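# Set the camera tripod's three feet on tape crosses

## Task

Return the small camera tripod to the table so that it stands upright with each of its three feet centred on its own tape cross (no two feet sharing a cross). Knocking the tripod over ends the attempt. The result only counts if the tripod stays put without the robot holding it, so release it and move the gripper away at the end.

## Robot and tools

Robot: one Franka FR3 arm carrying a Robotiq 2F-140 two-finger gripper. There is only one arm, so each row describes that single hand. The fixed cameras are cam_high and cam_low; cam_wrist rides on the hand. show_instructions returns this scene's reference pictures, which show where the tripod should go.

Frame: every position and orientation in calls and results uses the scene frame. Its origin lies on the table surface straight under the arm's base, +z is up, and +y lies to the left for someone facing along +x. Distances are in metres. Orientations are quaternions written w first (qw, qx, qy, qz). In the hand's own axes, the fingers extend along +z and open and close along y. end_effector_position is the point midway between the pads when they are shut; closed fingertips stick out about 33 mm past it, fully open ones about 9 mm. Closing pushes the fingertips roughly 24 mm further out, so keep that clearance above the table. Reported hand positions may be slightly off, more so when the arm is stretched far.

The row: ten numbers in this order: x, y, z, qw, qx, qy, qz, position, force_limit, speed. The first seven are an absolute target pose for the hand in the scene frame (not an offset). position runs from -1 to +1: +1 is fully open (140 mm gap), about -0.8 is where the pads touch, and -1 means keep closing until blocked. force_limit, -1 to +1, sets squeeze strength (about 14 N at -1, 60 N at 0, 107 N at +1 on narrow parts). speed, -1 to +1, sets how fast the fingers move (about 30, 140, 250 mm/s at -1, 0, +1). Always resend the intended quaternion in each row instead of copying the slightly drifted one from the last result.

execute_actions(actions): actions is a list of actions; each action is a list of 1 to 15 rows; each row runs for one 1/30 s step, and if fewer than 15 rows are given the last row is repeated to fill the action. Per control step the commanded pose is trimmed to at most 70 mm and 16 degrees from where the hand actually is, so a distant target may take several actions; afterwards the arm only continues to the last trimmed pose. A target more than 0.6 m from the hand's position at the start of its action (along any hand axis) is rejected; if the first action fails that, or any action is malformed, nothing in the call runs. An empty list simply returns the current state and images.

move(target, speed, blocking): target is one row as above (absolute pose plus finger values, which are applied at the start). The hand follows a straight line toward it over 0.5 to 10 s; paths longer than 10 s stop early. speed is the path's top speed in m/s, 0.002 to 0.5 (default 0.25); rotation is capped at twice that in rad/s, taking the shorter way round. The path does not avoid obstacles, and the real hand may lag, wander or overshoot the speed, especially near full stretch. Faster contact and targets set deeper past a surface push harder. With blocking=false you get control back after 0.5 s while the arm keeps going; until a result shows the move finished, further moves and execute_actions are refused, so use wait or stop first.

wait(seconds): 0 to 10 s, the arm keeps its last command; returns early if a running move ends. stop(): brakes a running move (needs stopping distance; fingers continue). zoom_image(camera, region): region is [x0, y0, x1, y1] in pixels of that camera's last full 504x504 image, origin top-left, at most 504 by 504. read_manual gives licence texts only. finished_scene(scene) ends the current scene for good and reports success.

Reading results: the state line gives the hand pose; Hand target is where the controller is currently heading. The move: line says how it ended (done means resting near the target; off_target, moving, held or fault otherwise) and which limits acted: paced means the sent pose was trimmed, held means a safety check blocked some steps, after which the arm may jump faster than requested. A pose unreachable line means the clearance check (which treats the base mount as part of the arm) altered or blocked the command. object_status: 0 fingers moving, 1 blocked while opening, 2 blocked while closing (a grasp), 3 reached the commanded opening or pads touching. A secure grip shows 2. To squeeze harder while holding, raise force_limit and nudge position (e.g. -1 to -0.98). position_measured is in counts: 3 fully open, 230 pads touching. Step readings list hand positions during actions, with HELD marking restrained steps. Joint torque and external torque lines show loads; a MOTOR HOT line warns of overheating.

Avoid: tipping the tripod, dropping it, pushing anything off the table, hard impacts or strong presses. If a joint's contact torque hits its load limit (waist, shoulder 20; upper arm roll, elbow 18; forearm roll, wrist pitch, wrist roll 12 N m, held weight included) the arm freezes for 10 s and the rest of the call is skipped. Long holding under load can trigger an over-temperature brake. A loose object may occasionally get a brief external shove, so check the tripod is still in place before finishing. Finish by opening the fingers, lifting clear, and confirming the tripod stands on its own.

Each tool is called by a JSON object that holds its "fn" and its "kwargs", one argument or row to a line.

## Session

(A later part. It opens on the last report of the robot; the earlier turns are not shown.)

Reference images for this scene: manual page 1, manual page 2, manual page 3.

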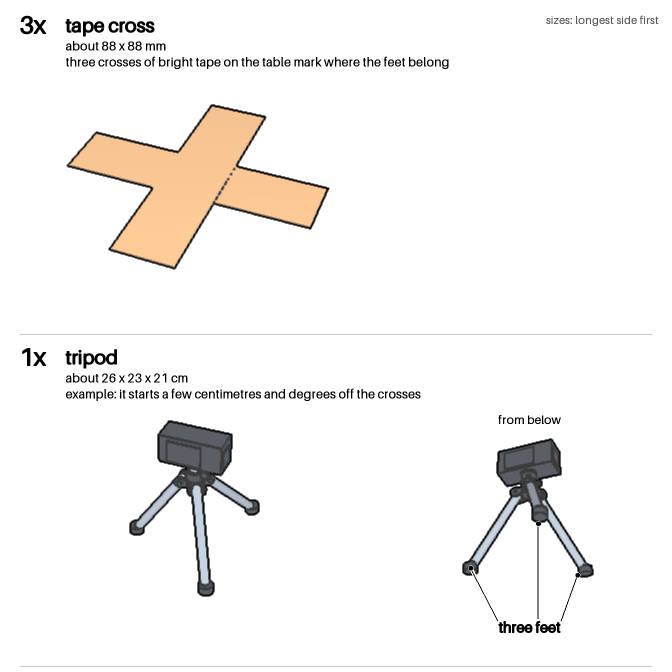

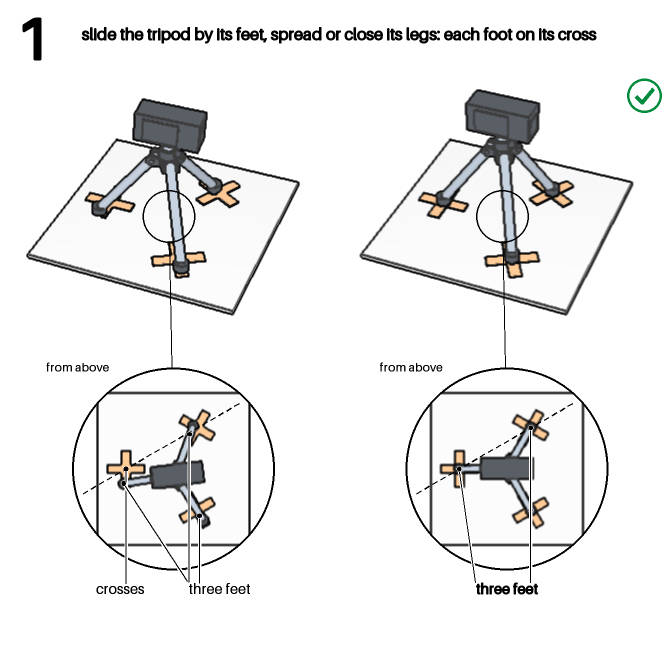

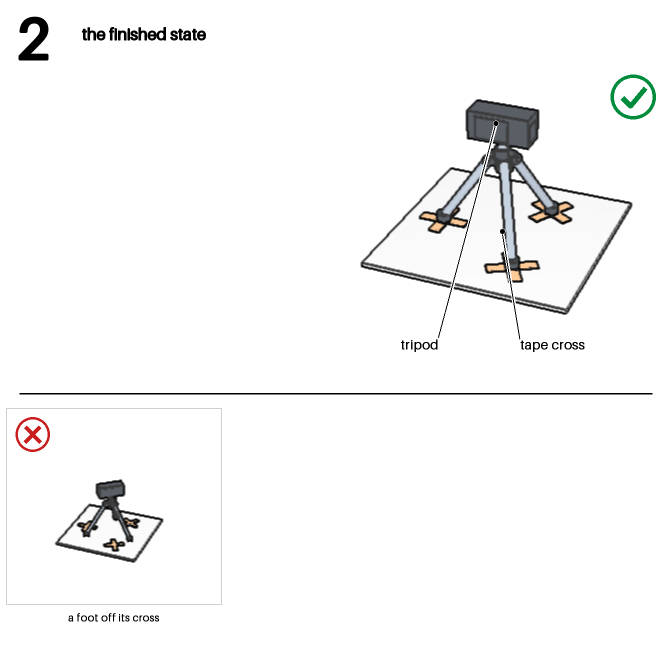

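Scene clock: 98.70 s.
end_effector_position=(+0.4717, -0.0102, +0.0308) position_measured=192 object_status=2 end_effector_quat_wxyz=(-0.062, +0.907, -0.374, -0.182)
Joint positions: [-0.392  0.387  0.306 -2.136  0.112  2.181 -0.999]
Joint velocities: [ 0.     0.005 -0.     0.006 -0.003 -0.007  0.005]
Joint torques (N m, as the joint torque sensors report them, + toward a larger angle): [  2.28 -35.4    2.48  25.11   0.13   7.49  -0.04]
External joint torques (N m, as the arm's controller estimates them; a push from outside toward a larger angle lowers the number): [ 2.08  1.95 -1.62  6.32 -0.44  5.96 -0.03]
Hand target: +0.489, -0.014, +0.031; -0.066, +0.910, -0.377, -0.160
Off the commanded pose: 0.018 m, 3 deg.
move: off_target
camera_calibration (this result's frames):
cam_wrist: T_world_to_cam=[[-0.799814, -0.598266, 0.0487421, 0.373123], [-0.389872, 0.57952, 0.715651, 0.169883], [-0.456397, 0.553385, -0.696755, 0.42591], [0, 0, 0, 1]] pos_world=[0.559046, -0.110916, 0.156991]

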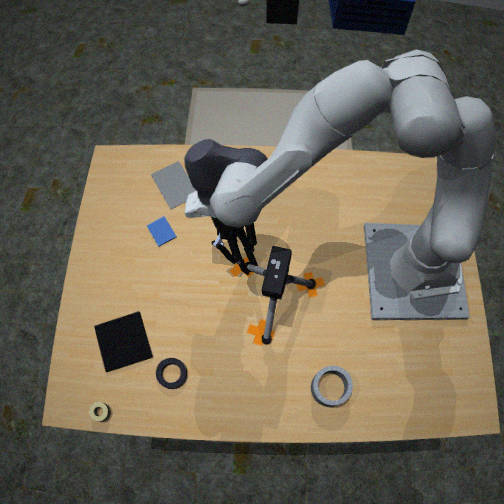

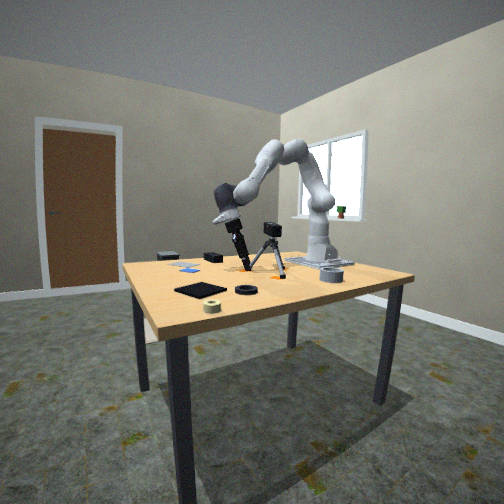

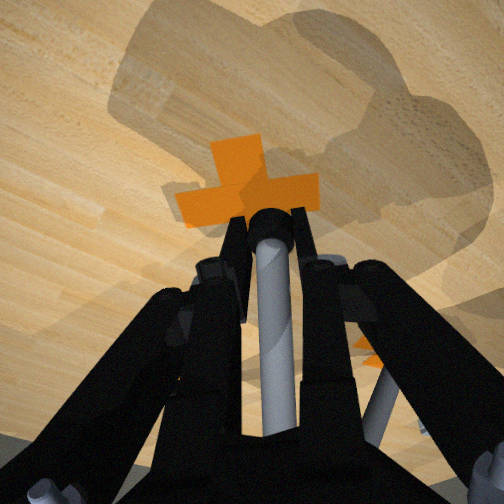

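Jammed; relax and lift a little.

{"fn": "move", "kwargs": {
  "target": [0.471,-0.01,0.036,-0.0665,0.91,-0.377,-0.16,-1,-1,-0.8],
  "speed": 0.03
}}

{"fn": "move", "kwargs": {
  "target": [0.49,-0.014,0.036,-0.0665,0.91,-0.377,-0.16,-1,-1,-0.8],
  "speed": 0.02
}}

{"fn": "zoom_image", "kwargs": {
  "camera": "cam_high",
  "region": [210, 220, 350, 360]
}}

Scene clock: 102.40 s.
end_effector_position=(+0.4700, -0.0098, +0.0354) position_measured=193 object_status=2 end_effector_quat_wxyz=(-0.065, +0.909, -0.378, -0.163)
Joint positions: [-0.395  0.341  0.309 -2.191  0.128  2.23  -1.003]
Joint velocities: [-0.001 -0.001 -0.    -0.008  0.004  0.017 -0.007]
Joint torques (N m, as the joint torque sensors report them, + toward a larger angle): [ -0.46 -38.48   3.67  17.72   1.29   2.16  -0.39]
External joint torques (N m, as the arm's controller estimates them; a push from outside toward a larger angle lowers the number): [-0.64 -2.57  0.06 -1.17  0.76  0.49 -0.38]
Hand target: +0.471, -0.010, +0.036; -0.067, +0.910, -0.377, -0.160
Off the commanded pose: 0.001 m, 0 deg.
move: done
camera_calibration (this result's frames):
cam_wrist: T_world_to_cam=[[-0.807658, -0.58906, 0.0263946, 0.376311], [-0.40916, 0.592105, 0.694262, 0.17566], [-0.424591, 0.549926, -0.719238, 0.413948], [0, 0, 0, 1]] pos_world=[0.551562, -0.10998, 0.165841]

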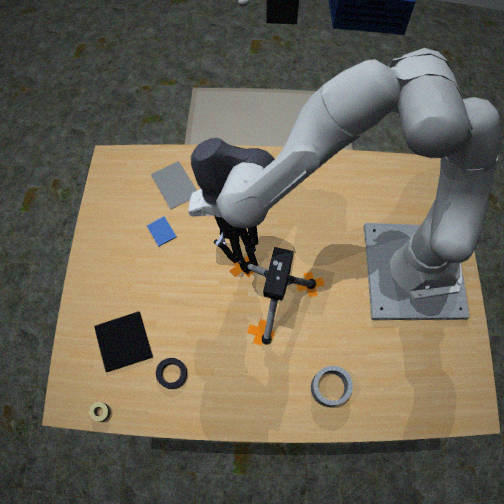

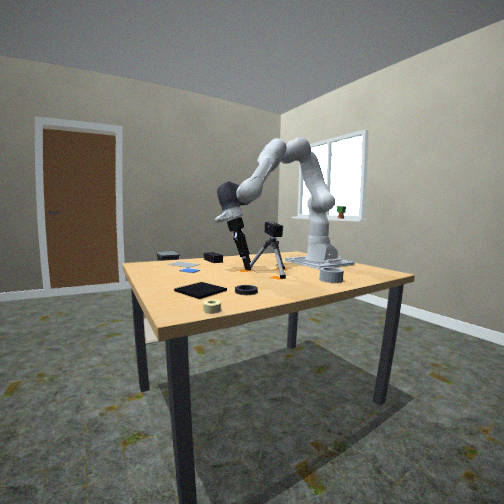

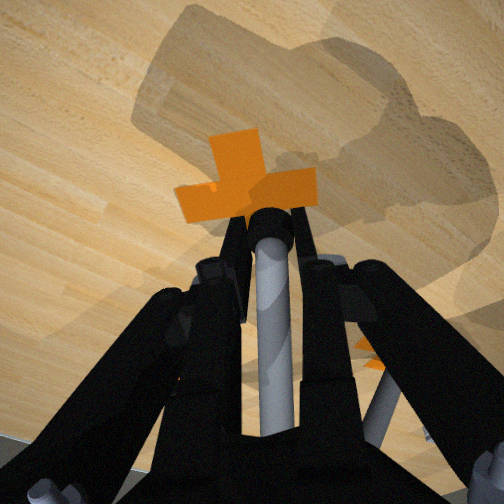

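Scene clock: 103.63 s.
end_effector_position=(+0.4879, -0.0144, +0.0346) position_measured=193 object_status=2 end_effector_quat_wxyz=(-0.067, +0.911, -0.375, -0.161)
Joint positions: [-0.395  0.384  0.307 -2.126  0.112  2.21  -1.003]
Joint velocities: [ 0.     0.002  0.002  0.005 -0.001 -0.006  0.002]
Joint torques (N m, as the joint torque sensors report them, + toward a larger angle): [  2.02 -38.69   2.6   21.26   0.42   1.76   0.21]
External joint torques (N m, as the arm's controller estimates them; a push from outside toward a larger angle lowers the number): [ 1.61 -0.96 -1.7   2.06 -0.15  0.08  0.22]
Hand target: +0.490, -0.014, +0.036; -0.066, +0.910, -0.377, -0.160
Off the commanded pose: 0.002 m, 0 deg.
move: done
camera_calibration (this result's frames):
cam_wrist: T_world_to_cam=[[-0.803714, -0.594681, 0.0199821, 0.38634], [-0.417035, 0.586942, 0.693961, 0.190001], [-0.424413, 0.549412, -0.719736, 0.423456], [0, 0, 0, 1]] pos_world=[0.569464, -0.114423, 0.165203]

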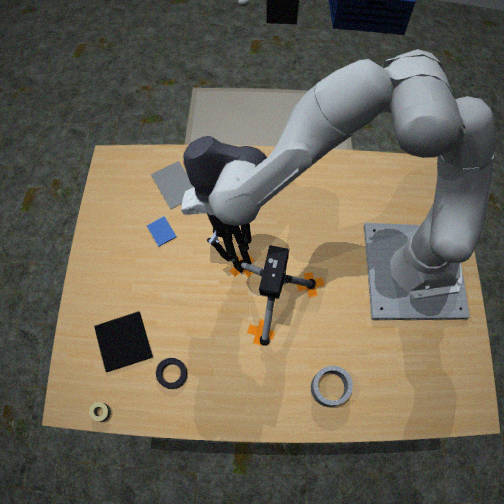

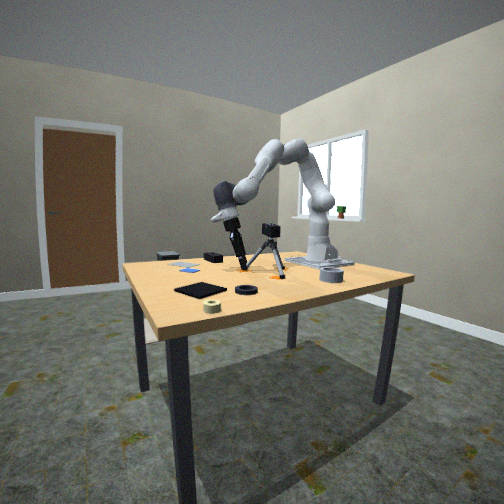

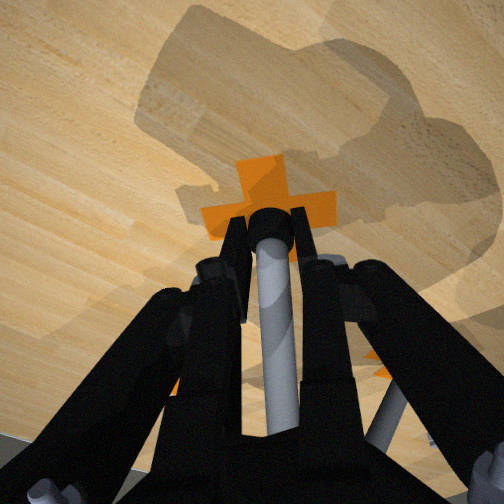

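Region (210, 220, 350, 360) of cam_high's 504x504 image, scaled by 3.600, with more detail than that image has.

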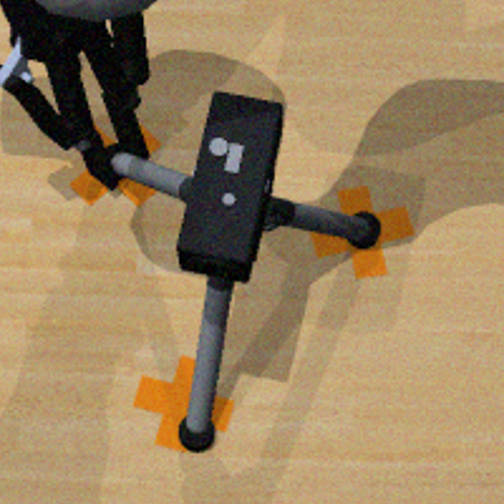

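{"fn": "move", "kwargs": {
  "target": [0.489,-0.014,0.034,-0.0665,0.91,-0.377,-0.16,-0.2,-1,-0.3]
}}

{"fn": "move", "kwargs": {
  "target": [0.54,-0.04,0.1,-0.0665,0.91,-0.377,-0.16,-0.2,-1,0]
}}

{"fn": "move", "kwargs": {
  "target": [0.5,0.23,0.1,0.0996,0.8067,0.5649,-0.1422,-0.2,-1,0],
  "speed": 0.4
}}

{"fn": "move", "kwargs": {
  "target": [0.43,0.22,0.065,0.0996,0.8067,0.5649,-0.1422,-0.2,-1,0],
  "speed": 0.15
}}

{"fn": "move", "kwargs": {
  "target": [0.425,0.206,0.033,0.0996,0.8067,0.5649,-0.1422,-0.2,-1,0],
  "speed": 0.05
}}

Scene clock: 111.80 s.
end_effector_position=(+0.4886, -0.0145, +0.0347) position_measured=154 object_status=3 end_effector_quat_wxyz=(-0.067, +0.910, -0.375, -0.160)
Joint positions: [-0.395  0.384  0.307 -2.125  0.112  2.211 -1.002]
Joint velocities: [ 0.001  0.001  0.     0.001  0.     0.001 -0.   ]
Joint torques (N m, as the joint torque sensors report them, + toward a larger angle): [  1.57 -37.76   2.93  19.21   0.59   2.11   0.05]
External joint torques (N m, as the arm's controller estimates them; a push from outside toward a larger angle lowers the number): [ 1.37 -0.27 -1.15  0.09  0.02  0.44  0.06]
Hand target: +0.489, -0.014, +0.034; -0.066, +0.910, -0.377, -0.160
Off the commanded pose: 0.001 m, 0 deg.
move: done
camera_calibration (this result's frames):
cam_wrist: T_world_to_cam=[[-0.804377, -0.593798, 0.0195522, 0.387087], [-0.417113, 0.587858, 0.693138, 0.190401], [-0.423077, 0.549388, -0.72054, 0.423206], [0, 0, 0, 1]] pos_world=[0.569831, -0.114582, 0.165394]

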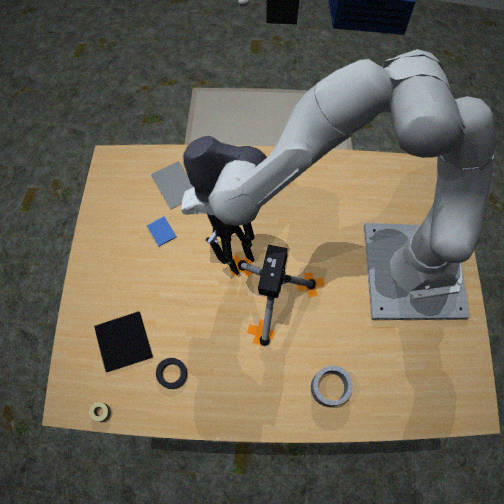

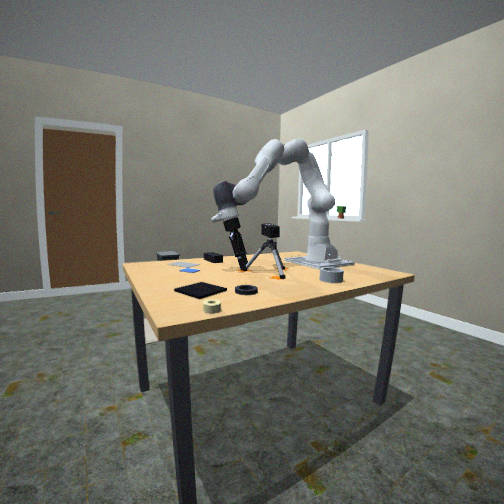

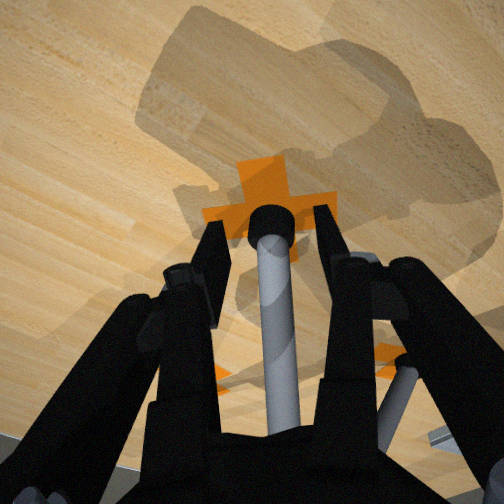

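Scene clock: 112.90 s.
end_effector_position=(+0.5407, -0.0401, +0.0994) position_measured=154 object_status=3 end_effector_quat_wxyz=(-0.068, +0.911, -0.375, -0.159)
Joint positions: [-0.398  0.407  0.292 -1.885  0.093  1.996 -0.993]
Joint velocities: [-0.    -0.001 -0.    -0.001 -0.002 -0.012  0.002]
Joint torques (N m, as the joint torque sensors report them, + toward a larger angle): [  1.39 -41.27   2.55  22.63   0.25   1.63   0.04]
External joint torques (N m, as the arm's controller estimates them; a push from outside toward a larger angle lowers the number): [ 1.06 -0.52 -1.81  1.15 -0.59 -0.06  0.05]
Hand target: +0.540, -0.041, +0.099; -0.066, +0.910, -0.377, -0.160
Off the commanded pose: 0.001 m, 0 deg.
move: done
camera_calibration (this result's frames):
cam_wrist: T_world_to_cam=[[-0.804422, -0.593856, 0.0155222, 0.413025], [-0.42, 0.587012, 0.69211, 0.18389], [-0.420125, 0.550229, -0.721625, 0.504497], [0, 0, 0, 1]] pos_world=[0.621433, -0.140258, 0.230374]

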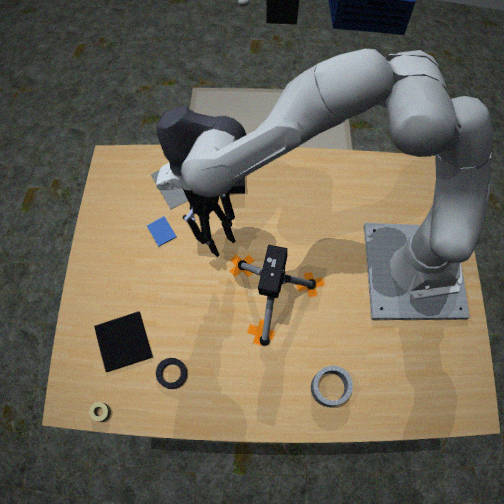

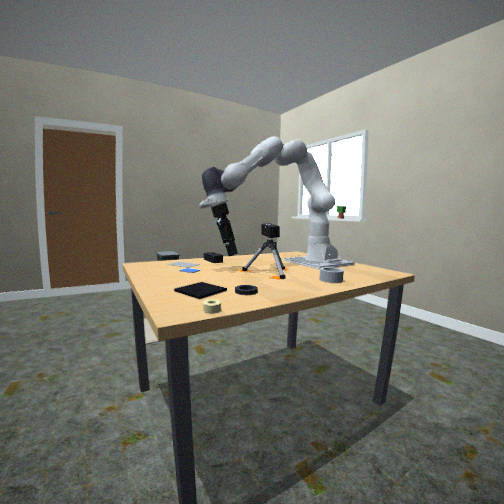

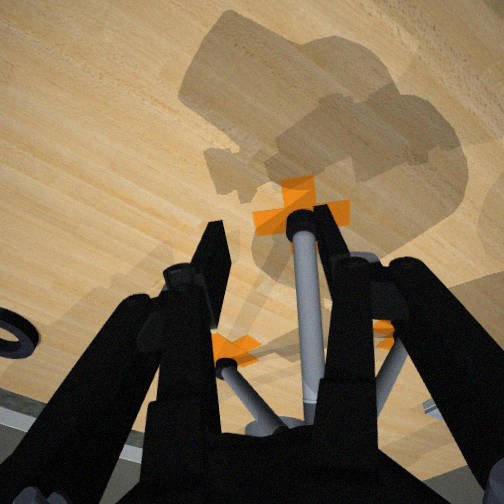

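Scene clock: 116.27 s.
end_effector_position=(+0.5061, +0.2262, +0.0998) position_measured=154 object_status=3 end_effector_quat_wxyz=(+0.108, +0.811, +0.556, -0.148)
Joint positions: [-0.104  0.588  0.799 -1.796 -0.64   1.816 -1.853]
Joint velocities: [ 0.001  0.    -0.002  0.    -0.    -0.    -0.031]
Joint torques (N m, as the joint torque sensors report them, + toward a larger angle): [ -0.03 -37.22  12.15  19.13  -0.04   1.31  -0.3 ]
External joint torques (N m, as the arm's controller estimates them; a push from outside toward a larger angle lowers the number): [-0.26 -0.2  -0.61 -0.54 -0.59 -0.19 -0.29]
Hand target: +0.505, +0.225, +0.099; +0.108, +0.807, +0.561, -0.150
Off the commanded pose: 0.007 m, 2 deg.
move: off_target
camera_calibration (this result's frames):
cam_wrist: T_world_to_cam=[[0.867625, -0.496029, 0.0343827, -0.326947], [-0.372751, -0.603113, 0.705203, 0.256756], [-0.329065, -0.624668, -0.708171, 0.562035], [0, 0, 0, 1]] pos_world=[0.564319, 0.343763, 0.228194]

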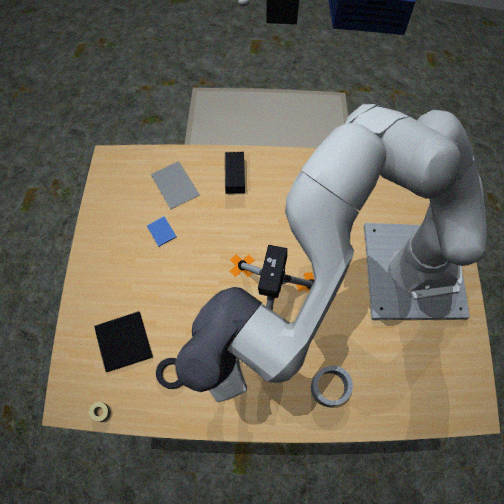

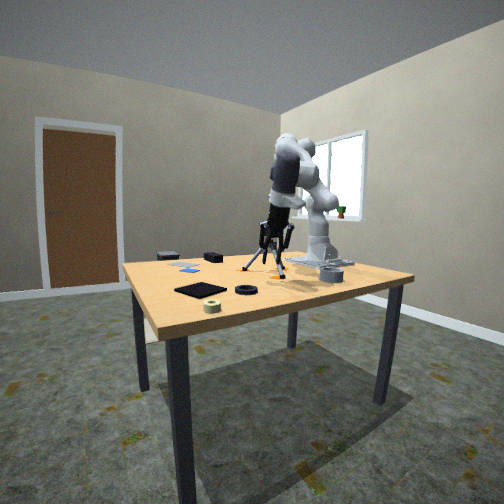

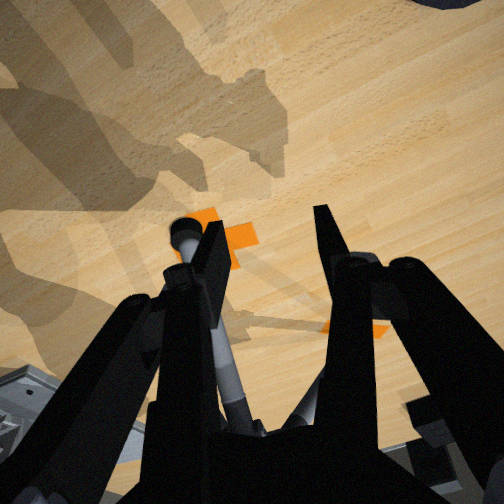

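Scene clock: 117.47 s.
end_effector_position=(+0.4306, +0.2213, +0.0671) position_measured=154 object_status=3 end_effector_quat_wxyz=(+0.100, +0.804, +0.568, -0.142)
Joint positions: [-0.192  0.459  0.867 -2.097 -0.603  2.001 -1.8  ]
Joint velocities: [ 0.001 -0.002  0.001 -0.001  0.002  0.014  0.012]
Joint torques (N m, as the joint torque sensors report them, + toward a larger angle): [  0.12 -31.51   9.16  16.82   1.26   1.98   0.06]
External joint torques (N m, as the arm's controller estimates them; a push from outside toward a larger angle lowers the number): [-0.16 -1.92 -1.61 -1.75  0.71  0.43  0.07]
Hand target: +0.430, +0.222, +0.067; +0.099, +0.807, +0.565, -0.141
Off the commanded pose: 0.003 m, 0 deg.
move: done
camera_calibration (this result's frames):
cam_wrist: T_world_to_cam=[[0.880535, -0.473584, 0.0194074, -0.272201], [-0.353137, -0.628176, 0.693317, 0.246663], [-0.316153, -0.617344, -0.720371, 0.504633], [0, 0, 0, 1]] pos_world=[0.48633, 0.33757, 0.19779]

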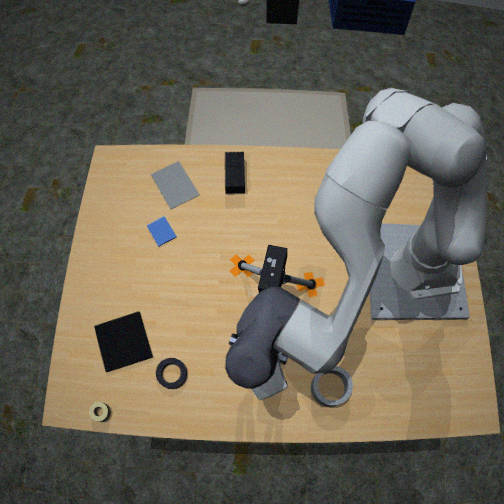

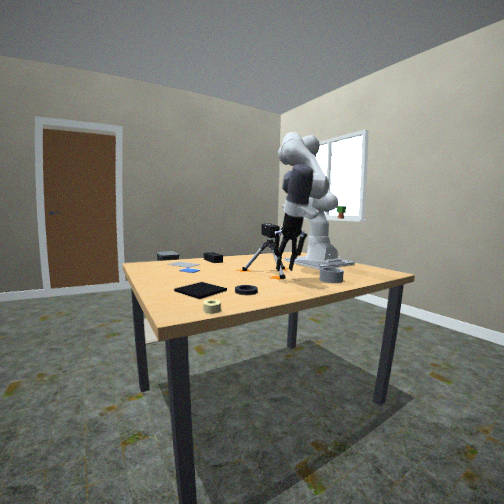

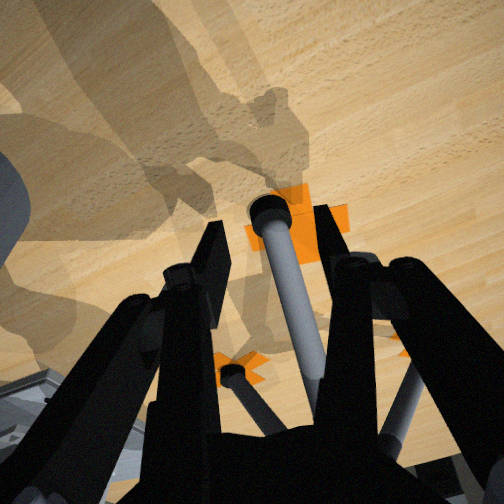

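Scene clock: 118.63 s.
end_effector_position=(+0.4250, +0.2054, +0.0343) position_measured=154 object_status=3 end_effector_quat_wxyz=(+0.100, +0.805, +0.566, -0.143)
Joint positions: [-0.19   0.492  0.823 -2.147 -0.655  2.071 -1.77 ]
Joint velocities: [ 0.002  0.     0.001  0.    -0.003  0.01   0.012]
Joint torques (N m, as the joint torque sensors report them, + toward a larger angle): [  2.24 -30.07   8.3   15.98  -0.12   1.98   0.11]
External joint torques (N m, as the arm's controller estimates them; a push from outside toward a larger angle lowers the number): [ 1.96  0.03 -2.63 -1.29 -0.65  0.44  0.12]
Hand target: +0.424, +0.206, +0.033; +0.100, +0.807, +0.565, -0.142
Off the commanded pose: 0.001 m, 0 deg.
move: done
camera_calibration (this result's frames):
cam_wrist: T_world_to_cam=[[0.878487, -0.477375, 0.019309, -0.272556], [-0.355337, -0.625822, 0.694321, 0.257889], [-0.319368, -0.616814, -0.719406, 0.470649], [0, 0, 0, 1]] pos_world=[0.481384, 0.321584, 0.164793]

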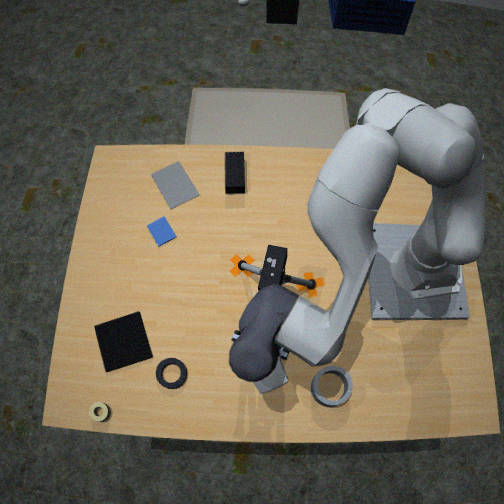

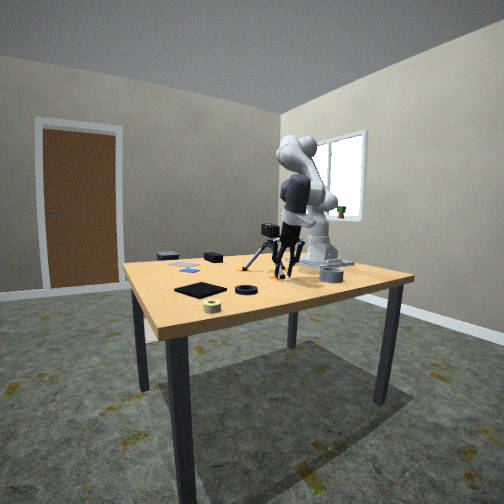

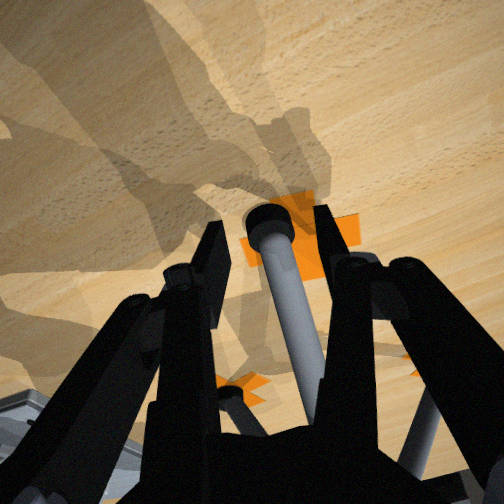

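{"fn": "move", "kwargs": {
  "target": [0.425,0.206,0.034,0.0996,0.8067,0.5649,-0.1422,-1,-1,-0.6]
}}

{"fn": "move", "kwargs": {
  "target": [0.425,0.192,0.037,0.0996,0.8067,0.5649,-0.1422,-1,-1,-0.6],
  "speed": 0.01
}}

{"fn": "zoom_image", "kwargs": {
  "camera": "cam_high",
  "region": [210, 220, 350, 360]
}}

Scene clock: 122.50 s.
end_effector_position=(+0.4254, +0.2059, +0.0342) position_measured=193 object_status=2 end_effector_quat_wxyz=(+0.100, +0.807, +0.565, -0.142)
Joint positions: [-0.19   0.492  0.823 -2.147 -0.656  2.073 -1.766]
Joint velocities: [-0.002 -0.002  0.001  0.001 -0.002 -0.     0.   ]
Joint torques (N m, as the joint torque sensors report them, + toward a larger angle): [  0.9  -30.93   9.58  17.05   0.6    1.71  -0.06]
External joint torques (N m, as the arm's controller estimates them; a push from outside toward a larger angle lowers the number): [ 0.7  -0.69 -1.32 -0.33  0.07  0.15 -0.05]
Hand target: +0.425, +0.206, +0.034; +0.100, +0.807, +0.565, -0.142
Off the commanded pose: 0.000 m, 0 deg.
move: done
camera_calibration (this result's frames):
cam_wrist: T_world_to_cam=[[0.876938, -0.480146, 0.0209406, -0.271482], [-0.358907, -0.625285, 0.692968, 0.259802], [-0.319632, -0.615206, -0.720664, 0.470762], [0, 0, 0, 1]] pos_world=[0.481788, 0.321715, 0.164912]

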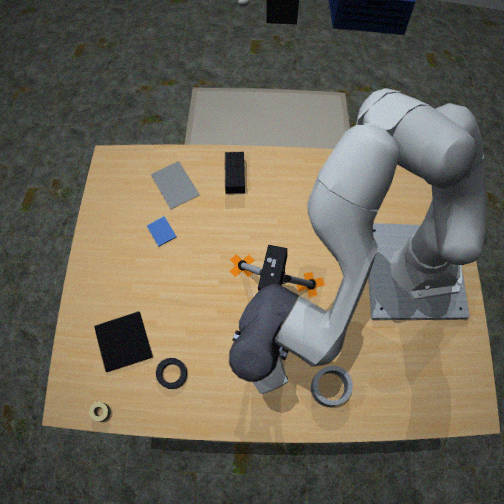

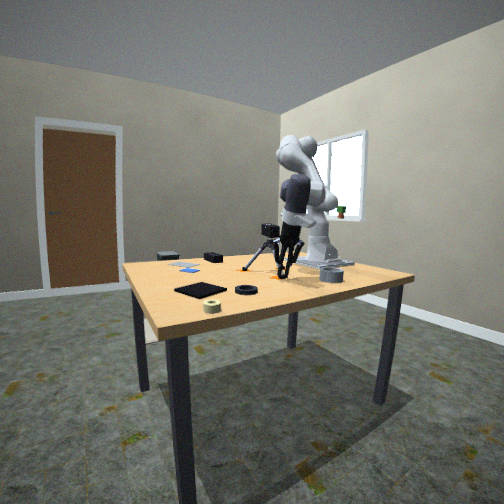

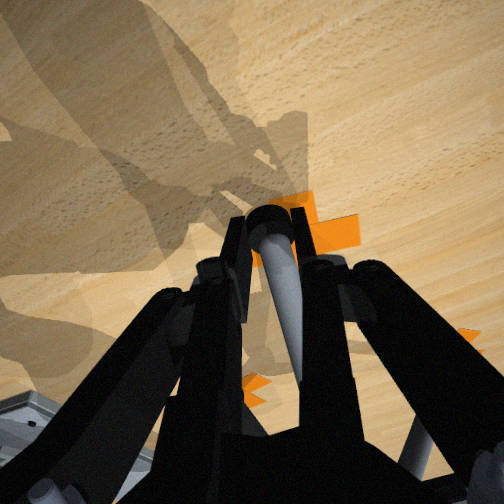

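Scene clock: 124.13 s.
end_effector_position=(+0.4250, +0.1940, +0.0368) position_measured=193 object_status=2 end_effector_quat_wxyz=(+0.099, +0.808, +0.564, -0.141)
Joint positions: [-0.225  0.467  0.834 -2.175 -0.65   2.087 -1.783]
Joint velocities: [-0.006 -0.001  0.004 -0.002  0.002  0.001 -0.007]
Joint torques (N m, as the joint torque sensors report them, + toward a larger angle): [ -1.56 -31.76   9.5   16.25   0.87   1.57  -0.34]
External joint torques (N m, as the arm's controller estimates them; a push from outside toward a larger angle lowers the number): [-1.7  -2.6  -0.85 -1.1   0.35  0.02 -0.33]
Hand target: +0.425, +0.192, +0.037; +0.099, +0.807, +0.565, -0.142
Off the commanded pose: 0.002 m, 0 deg.
move: done
camera_calibration (this result's frames):
cam_wrist: T_world_to_cam=[[0.87512, -0.483427, 0.021531, -0.275506], [-0.362342, -0.625137, 0.691312, 0.251864], [-0.320739, -0.612782, -0.722236, 0.46531], [0, 0, 0, 1]] pos_world=[0.481605, 0.309397, 0.167878]

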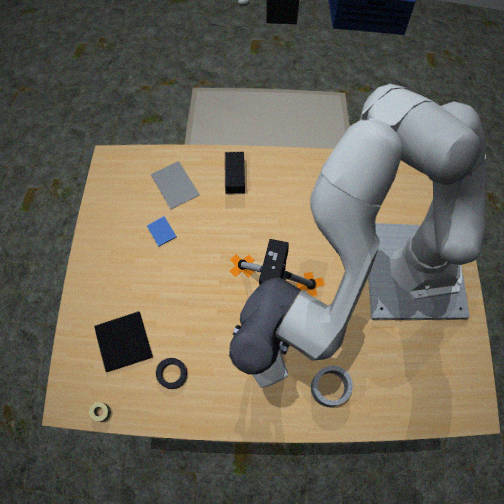

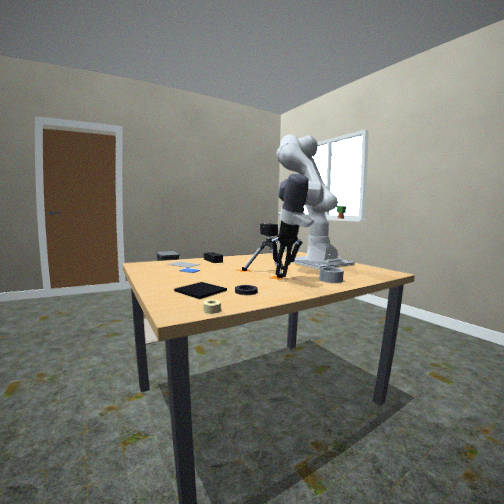

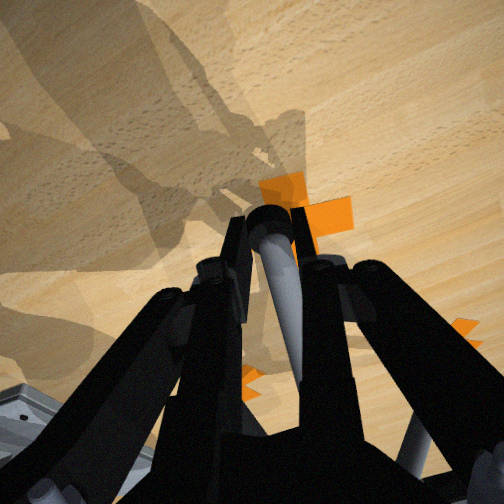

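Region (210, 220, 350, 360) of cam_high's 504x504 image, scaled by 3.600, with more detail than that image has.

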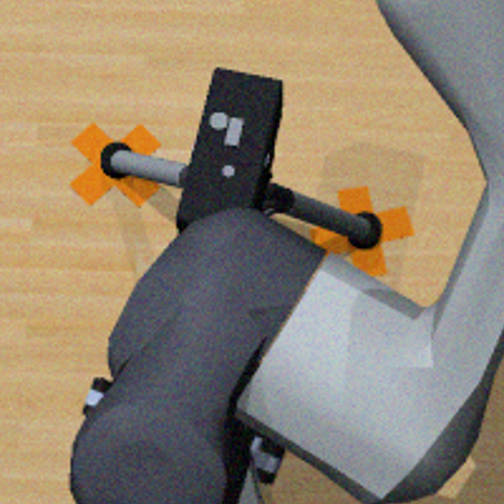

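The leg closes. Continue.

{"fn": "move", "kwargs": {
  "target": [0.435,0.181,0.036,0.0996,0.8067,0.5649,-0.1422,-1,-1,-0.6],
  "speed": 0.01
}}

{"fn": "zoom_image", "kwargs": {
  "camera": "cam_high",
  "region": [210, 220, 350, 360]
}}

Scene clock: 128.60 s.
end_effector_position=(+0.4313, +0.1841, +0.0356) position_measured=193 object_status=2 end_effector_quat_wxyz=(+0.099, +0.808, +0.563, -0.142)
Joint positions: [-0.239  0.47   0.826 -2.171 -0.657  2.088 -1.8  ]
Joint velocities: [-0.002  0.001 -0.002  0.001 -0.001 -0.    -0.004]
Joint torques (N m, as the joint torque sensors report them, + toward a larger angle): [ -1.15 -29.19   7.36  19.18  -0.66   1.58  -0.58]
External joint torques (N m, as the arm's controller estimates them; a push from outside toward a larger angle lowers the number): [-1.15  0.26 -2.89  1.83 -1.17  0.05 -0.57]
Hand target: +0.435, +0.181, +0.036; +0.099, +0.807, +0.565, -0.142
Off the commanded pose: 0.005 m, 0 deg.
move: off_target
camera_calibration (this result's frames):
cam_wrist: T_world_to_cam=[[0.874198, -0.485173, 0.0195968, -0.285033], [-0.361862, -0.62404, 0.692553, 0.248383], [-0.323779, -0.61252, -0.7211, 0.461646], [0, 0, 0, 1]] pos_world=[0.488527, 0.299477, 0.16646]

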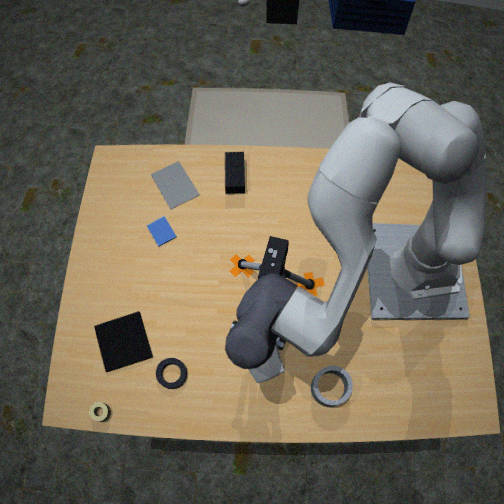

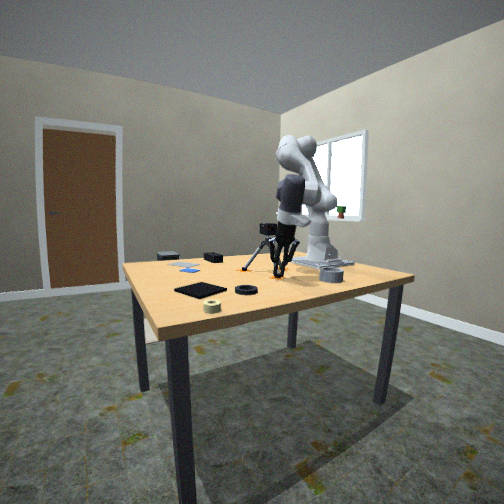

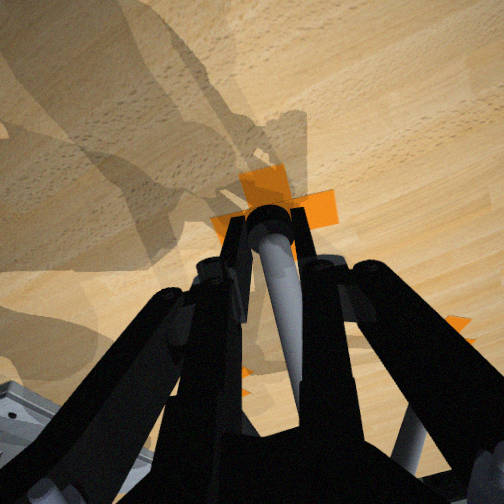

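Region (210, 220, 350, 360) of cam_high's 504x504 image, scaled by 3.600, with more detail than that image has.

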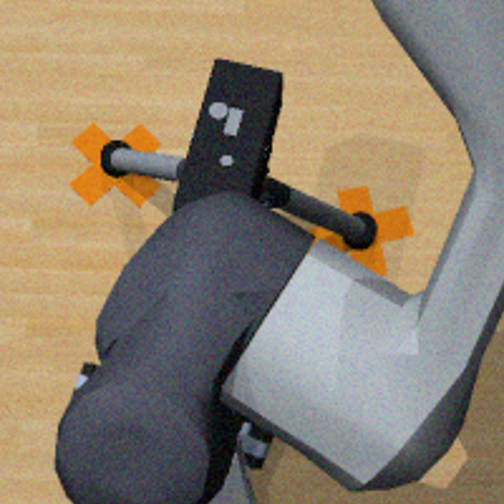

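All within a few mm.

{"fn": "move", "kwargs": {
  "target": [0.434,0.182,0.0335,0.0996,0.8067,0.5649,-0.1422,-1,-1,-0.6],
  "speed": 0.01
}}

{"fn": "move", "kwargs": {
  "target": [0.432,0.184,0.034,0.0996,0.8067,0.5649,-0.1422,0,-1,0]
}}

{"fn": "move", "kwargs": {
  "target": [0.45,0.3,0.14,0.0996,0.8067,0.5649,-0.1422,0,-1,0]
}}

{"fn": "zoom_image", "kwargs": {
  "camera": "cam_high",
  "region": [210, 220, 350, 360]
}}

Scene clock: 132.43 s.
end_effector_position=(+0.4310, +0.1838, +0.0335) position_measured=193 object_status=2 end_effector_quat_wxyz=(+0.098, +0.807, +0.565, -0.143)
Joint positions: [-0.239  0.476  0.825 -2.171 -0.662  2.089 -1.801]
Joint velocities: [-0.001  0.     0.001 -0.    -0.001 -0.001 -0.   ]
Joint torques (N m, as the joint torque sensors report them, + toward a larger angle): [  0.67 -29.29   6.93  19.06  -1.01   1.71  -0.18]
External joint torques (N m, as the arm's controller estimates them; a push from outside toward a larger angle lowers the number): [ 0.52  0.29 -3.54  1.83 -1.52  0.17 -0.17]
Hand target: +0.434, +0.182, +0.033; +0.100, +0.807, +0.565, -0.142
Off the commanded pose: 0.003 m, 0 deg.
move: done
camera_calibration (this result's frames):
cam_wrist: T_world_to_cam=[[0.87613, -0.481771, 0.0171206, -0.286251], [-0.357564, -0.625612, 0.693367, 0.247939], [-0.323333, -0.613602, -0.720381, 0.459802], [0, 0, 0, 1]] pos_world=[0.488117, 0.299341, 0.16422]

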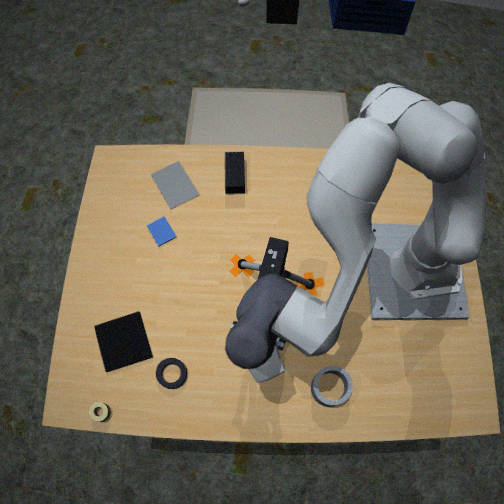

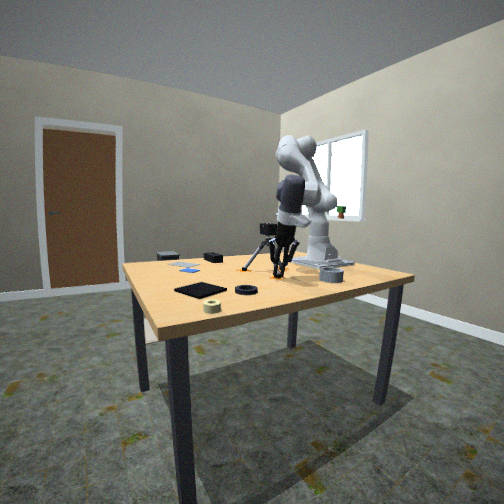

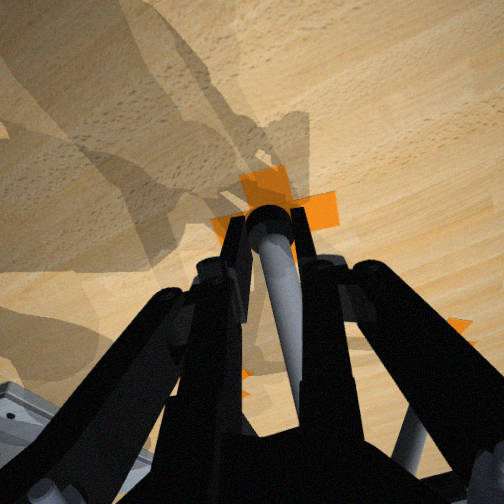

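Scene clock: 133.13 s.
end_effector_position=(+0.4311, +0.1837, +0.0335) position_measured=129 object_status=3 end_effector_quat_wxyz=(+0.098, +0.807, +0.565, -0.143)
Joint positions: [-0.239  0.476  0.825 -2.171 -0.662  2.089 -1.801]
Joint velocities: [-0.001 -0.001 -0.001 -0.001 -0.001 -0.     0.002]
Joint torques (N m, as the joint torque sensors report them, + toward a larger angle): [  1.84 -30.65   8.85  17.93  -0.1    1.63  -0.03]
External joint torques (N m, as the arm's controller estimates them; a push from outside toward a larger angle lowers the number): [ 1.79 -1.07 -1.55  0.65 -0.61  0.09 -0.02]
Hand target: +0.432, +0.184, +0.034; +0.100, +0.807, +0.565, -0.142
Off the commanded pose: 0.001 m, 0 deg.
move: done
camera_calibration (this result's frames):
cam_wrist: T_world_to_cam=[[0.876299, -0.481452, 0.0174387, -0.286488], [-0.357519, -0.625612, 0.69339, 0.247916], [-0.322924, -0.613852, -0.720351, 0.459683], [0, 0, 0, 1]] pos_world=[0.488127, 0.299346, 0.164226]

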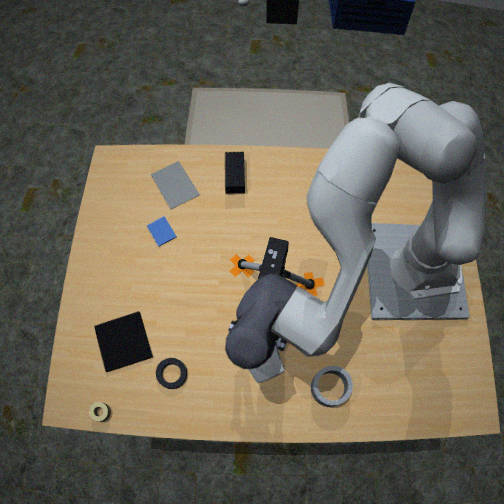

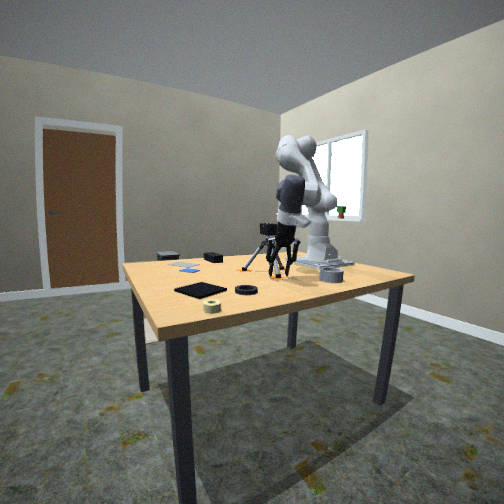

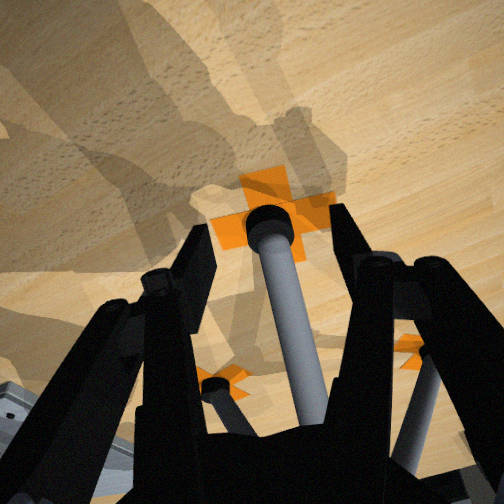

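Scene clock: 134.53 s.
end_effector_position=(+0.4537, +0.2994, +0.1388) position_measured=129 object_status=3 end_effector_quat_wxyz=(+0.101, +0.805, +0.567, -0.141)
Joint positions: [-0.021  0.528  0.867 -1.792 -0.554  1.758 -1.786]
Joint velocities: [ 0.    -0.001 -0.     0.002 -0.    -0.012  0.003]
Joint torques (N m, as the joint torque sensors report them, + toward a larger angle): [  1.94 -34.53  10.42  21.94   1.3    1.31   0.12]
External joint torques (N m, as the arm's controller estimates them; a push from outside toward a larger angle lowers the number): [ 1.7   0.17 -2.01  1.4   0.69 -0.25  0.13]
Hand target: +0.453, +0.299, +0.139; +0.101, +0.806, +0.565, -0.143
Off the commanded pose: 0.004 m, 0 deg.
move: off_target
camera_calibration (this result's frames):
cam_wrist: T_world_to_cam=[[0.879908, -0.474583, 0.0230659, -0.256967], [-0.356141, -0.626617, 0.693192, 0.255038], [-0.314524, -0.61816, -0.720384, 0.611316], [0, 0, 0, 1]] pos_world=[0.50921, 0.415751, 0.269519]

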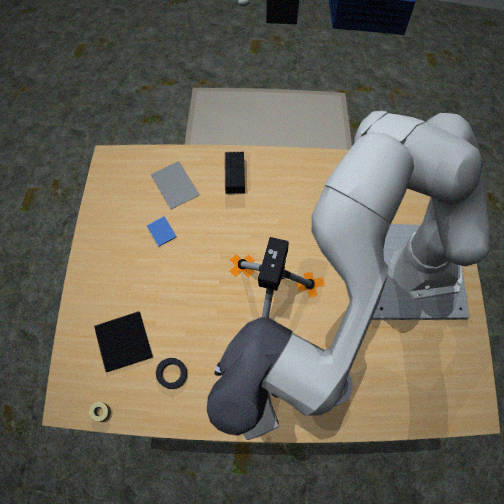

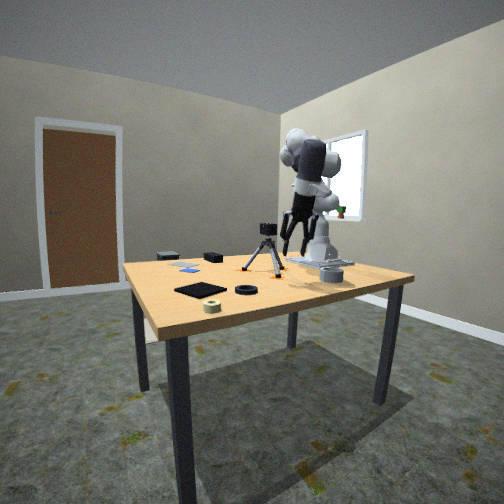

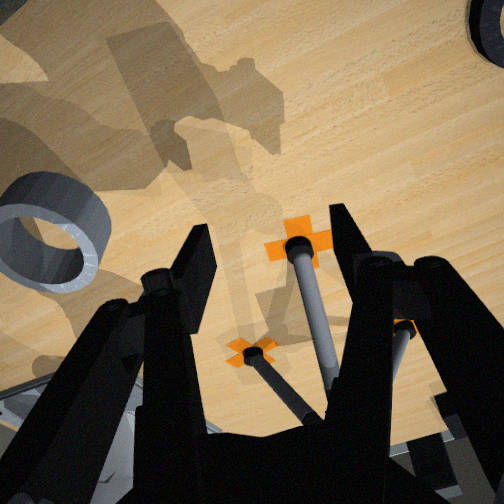

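Region (210, 220, 350, 360) of cam_high's 504x504 image, scaled by 3.600, with more detail than that image has.

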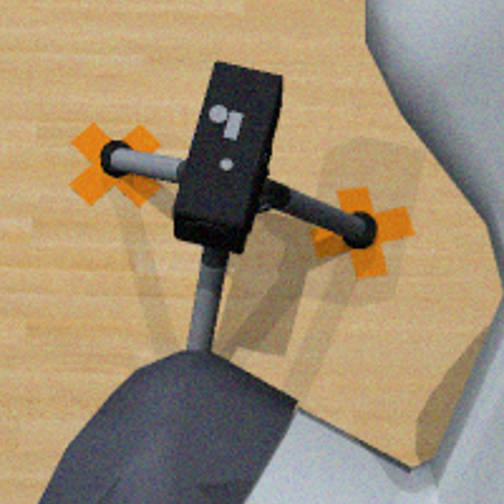

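{"fn": "finished_scene", "kwargs": {
  "scene": 2
}}

The scene is finished: the task was done.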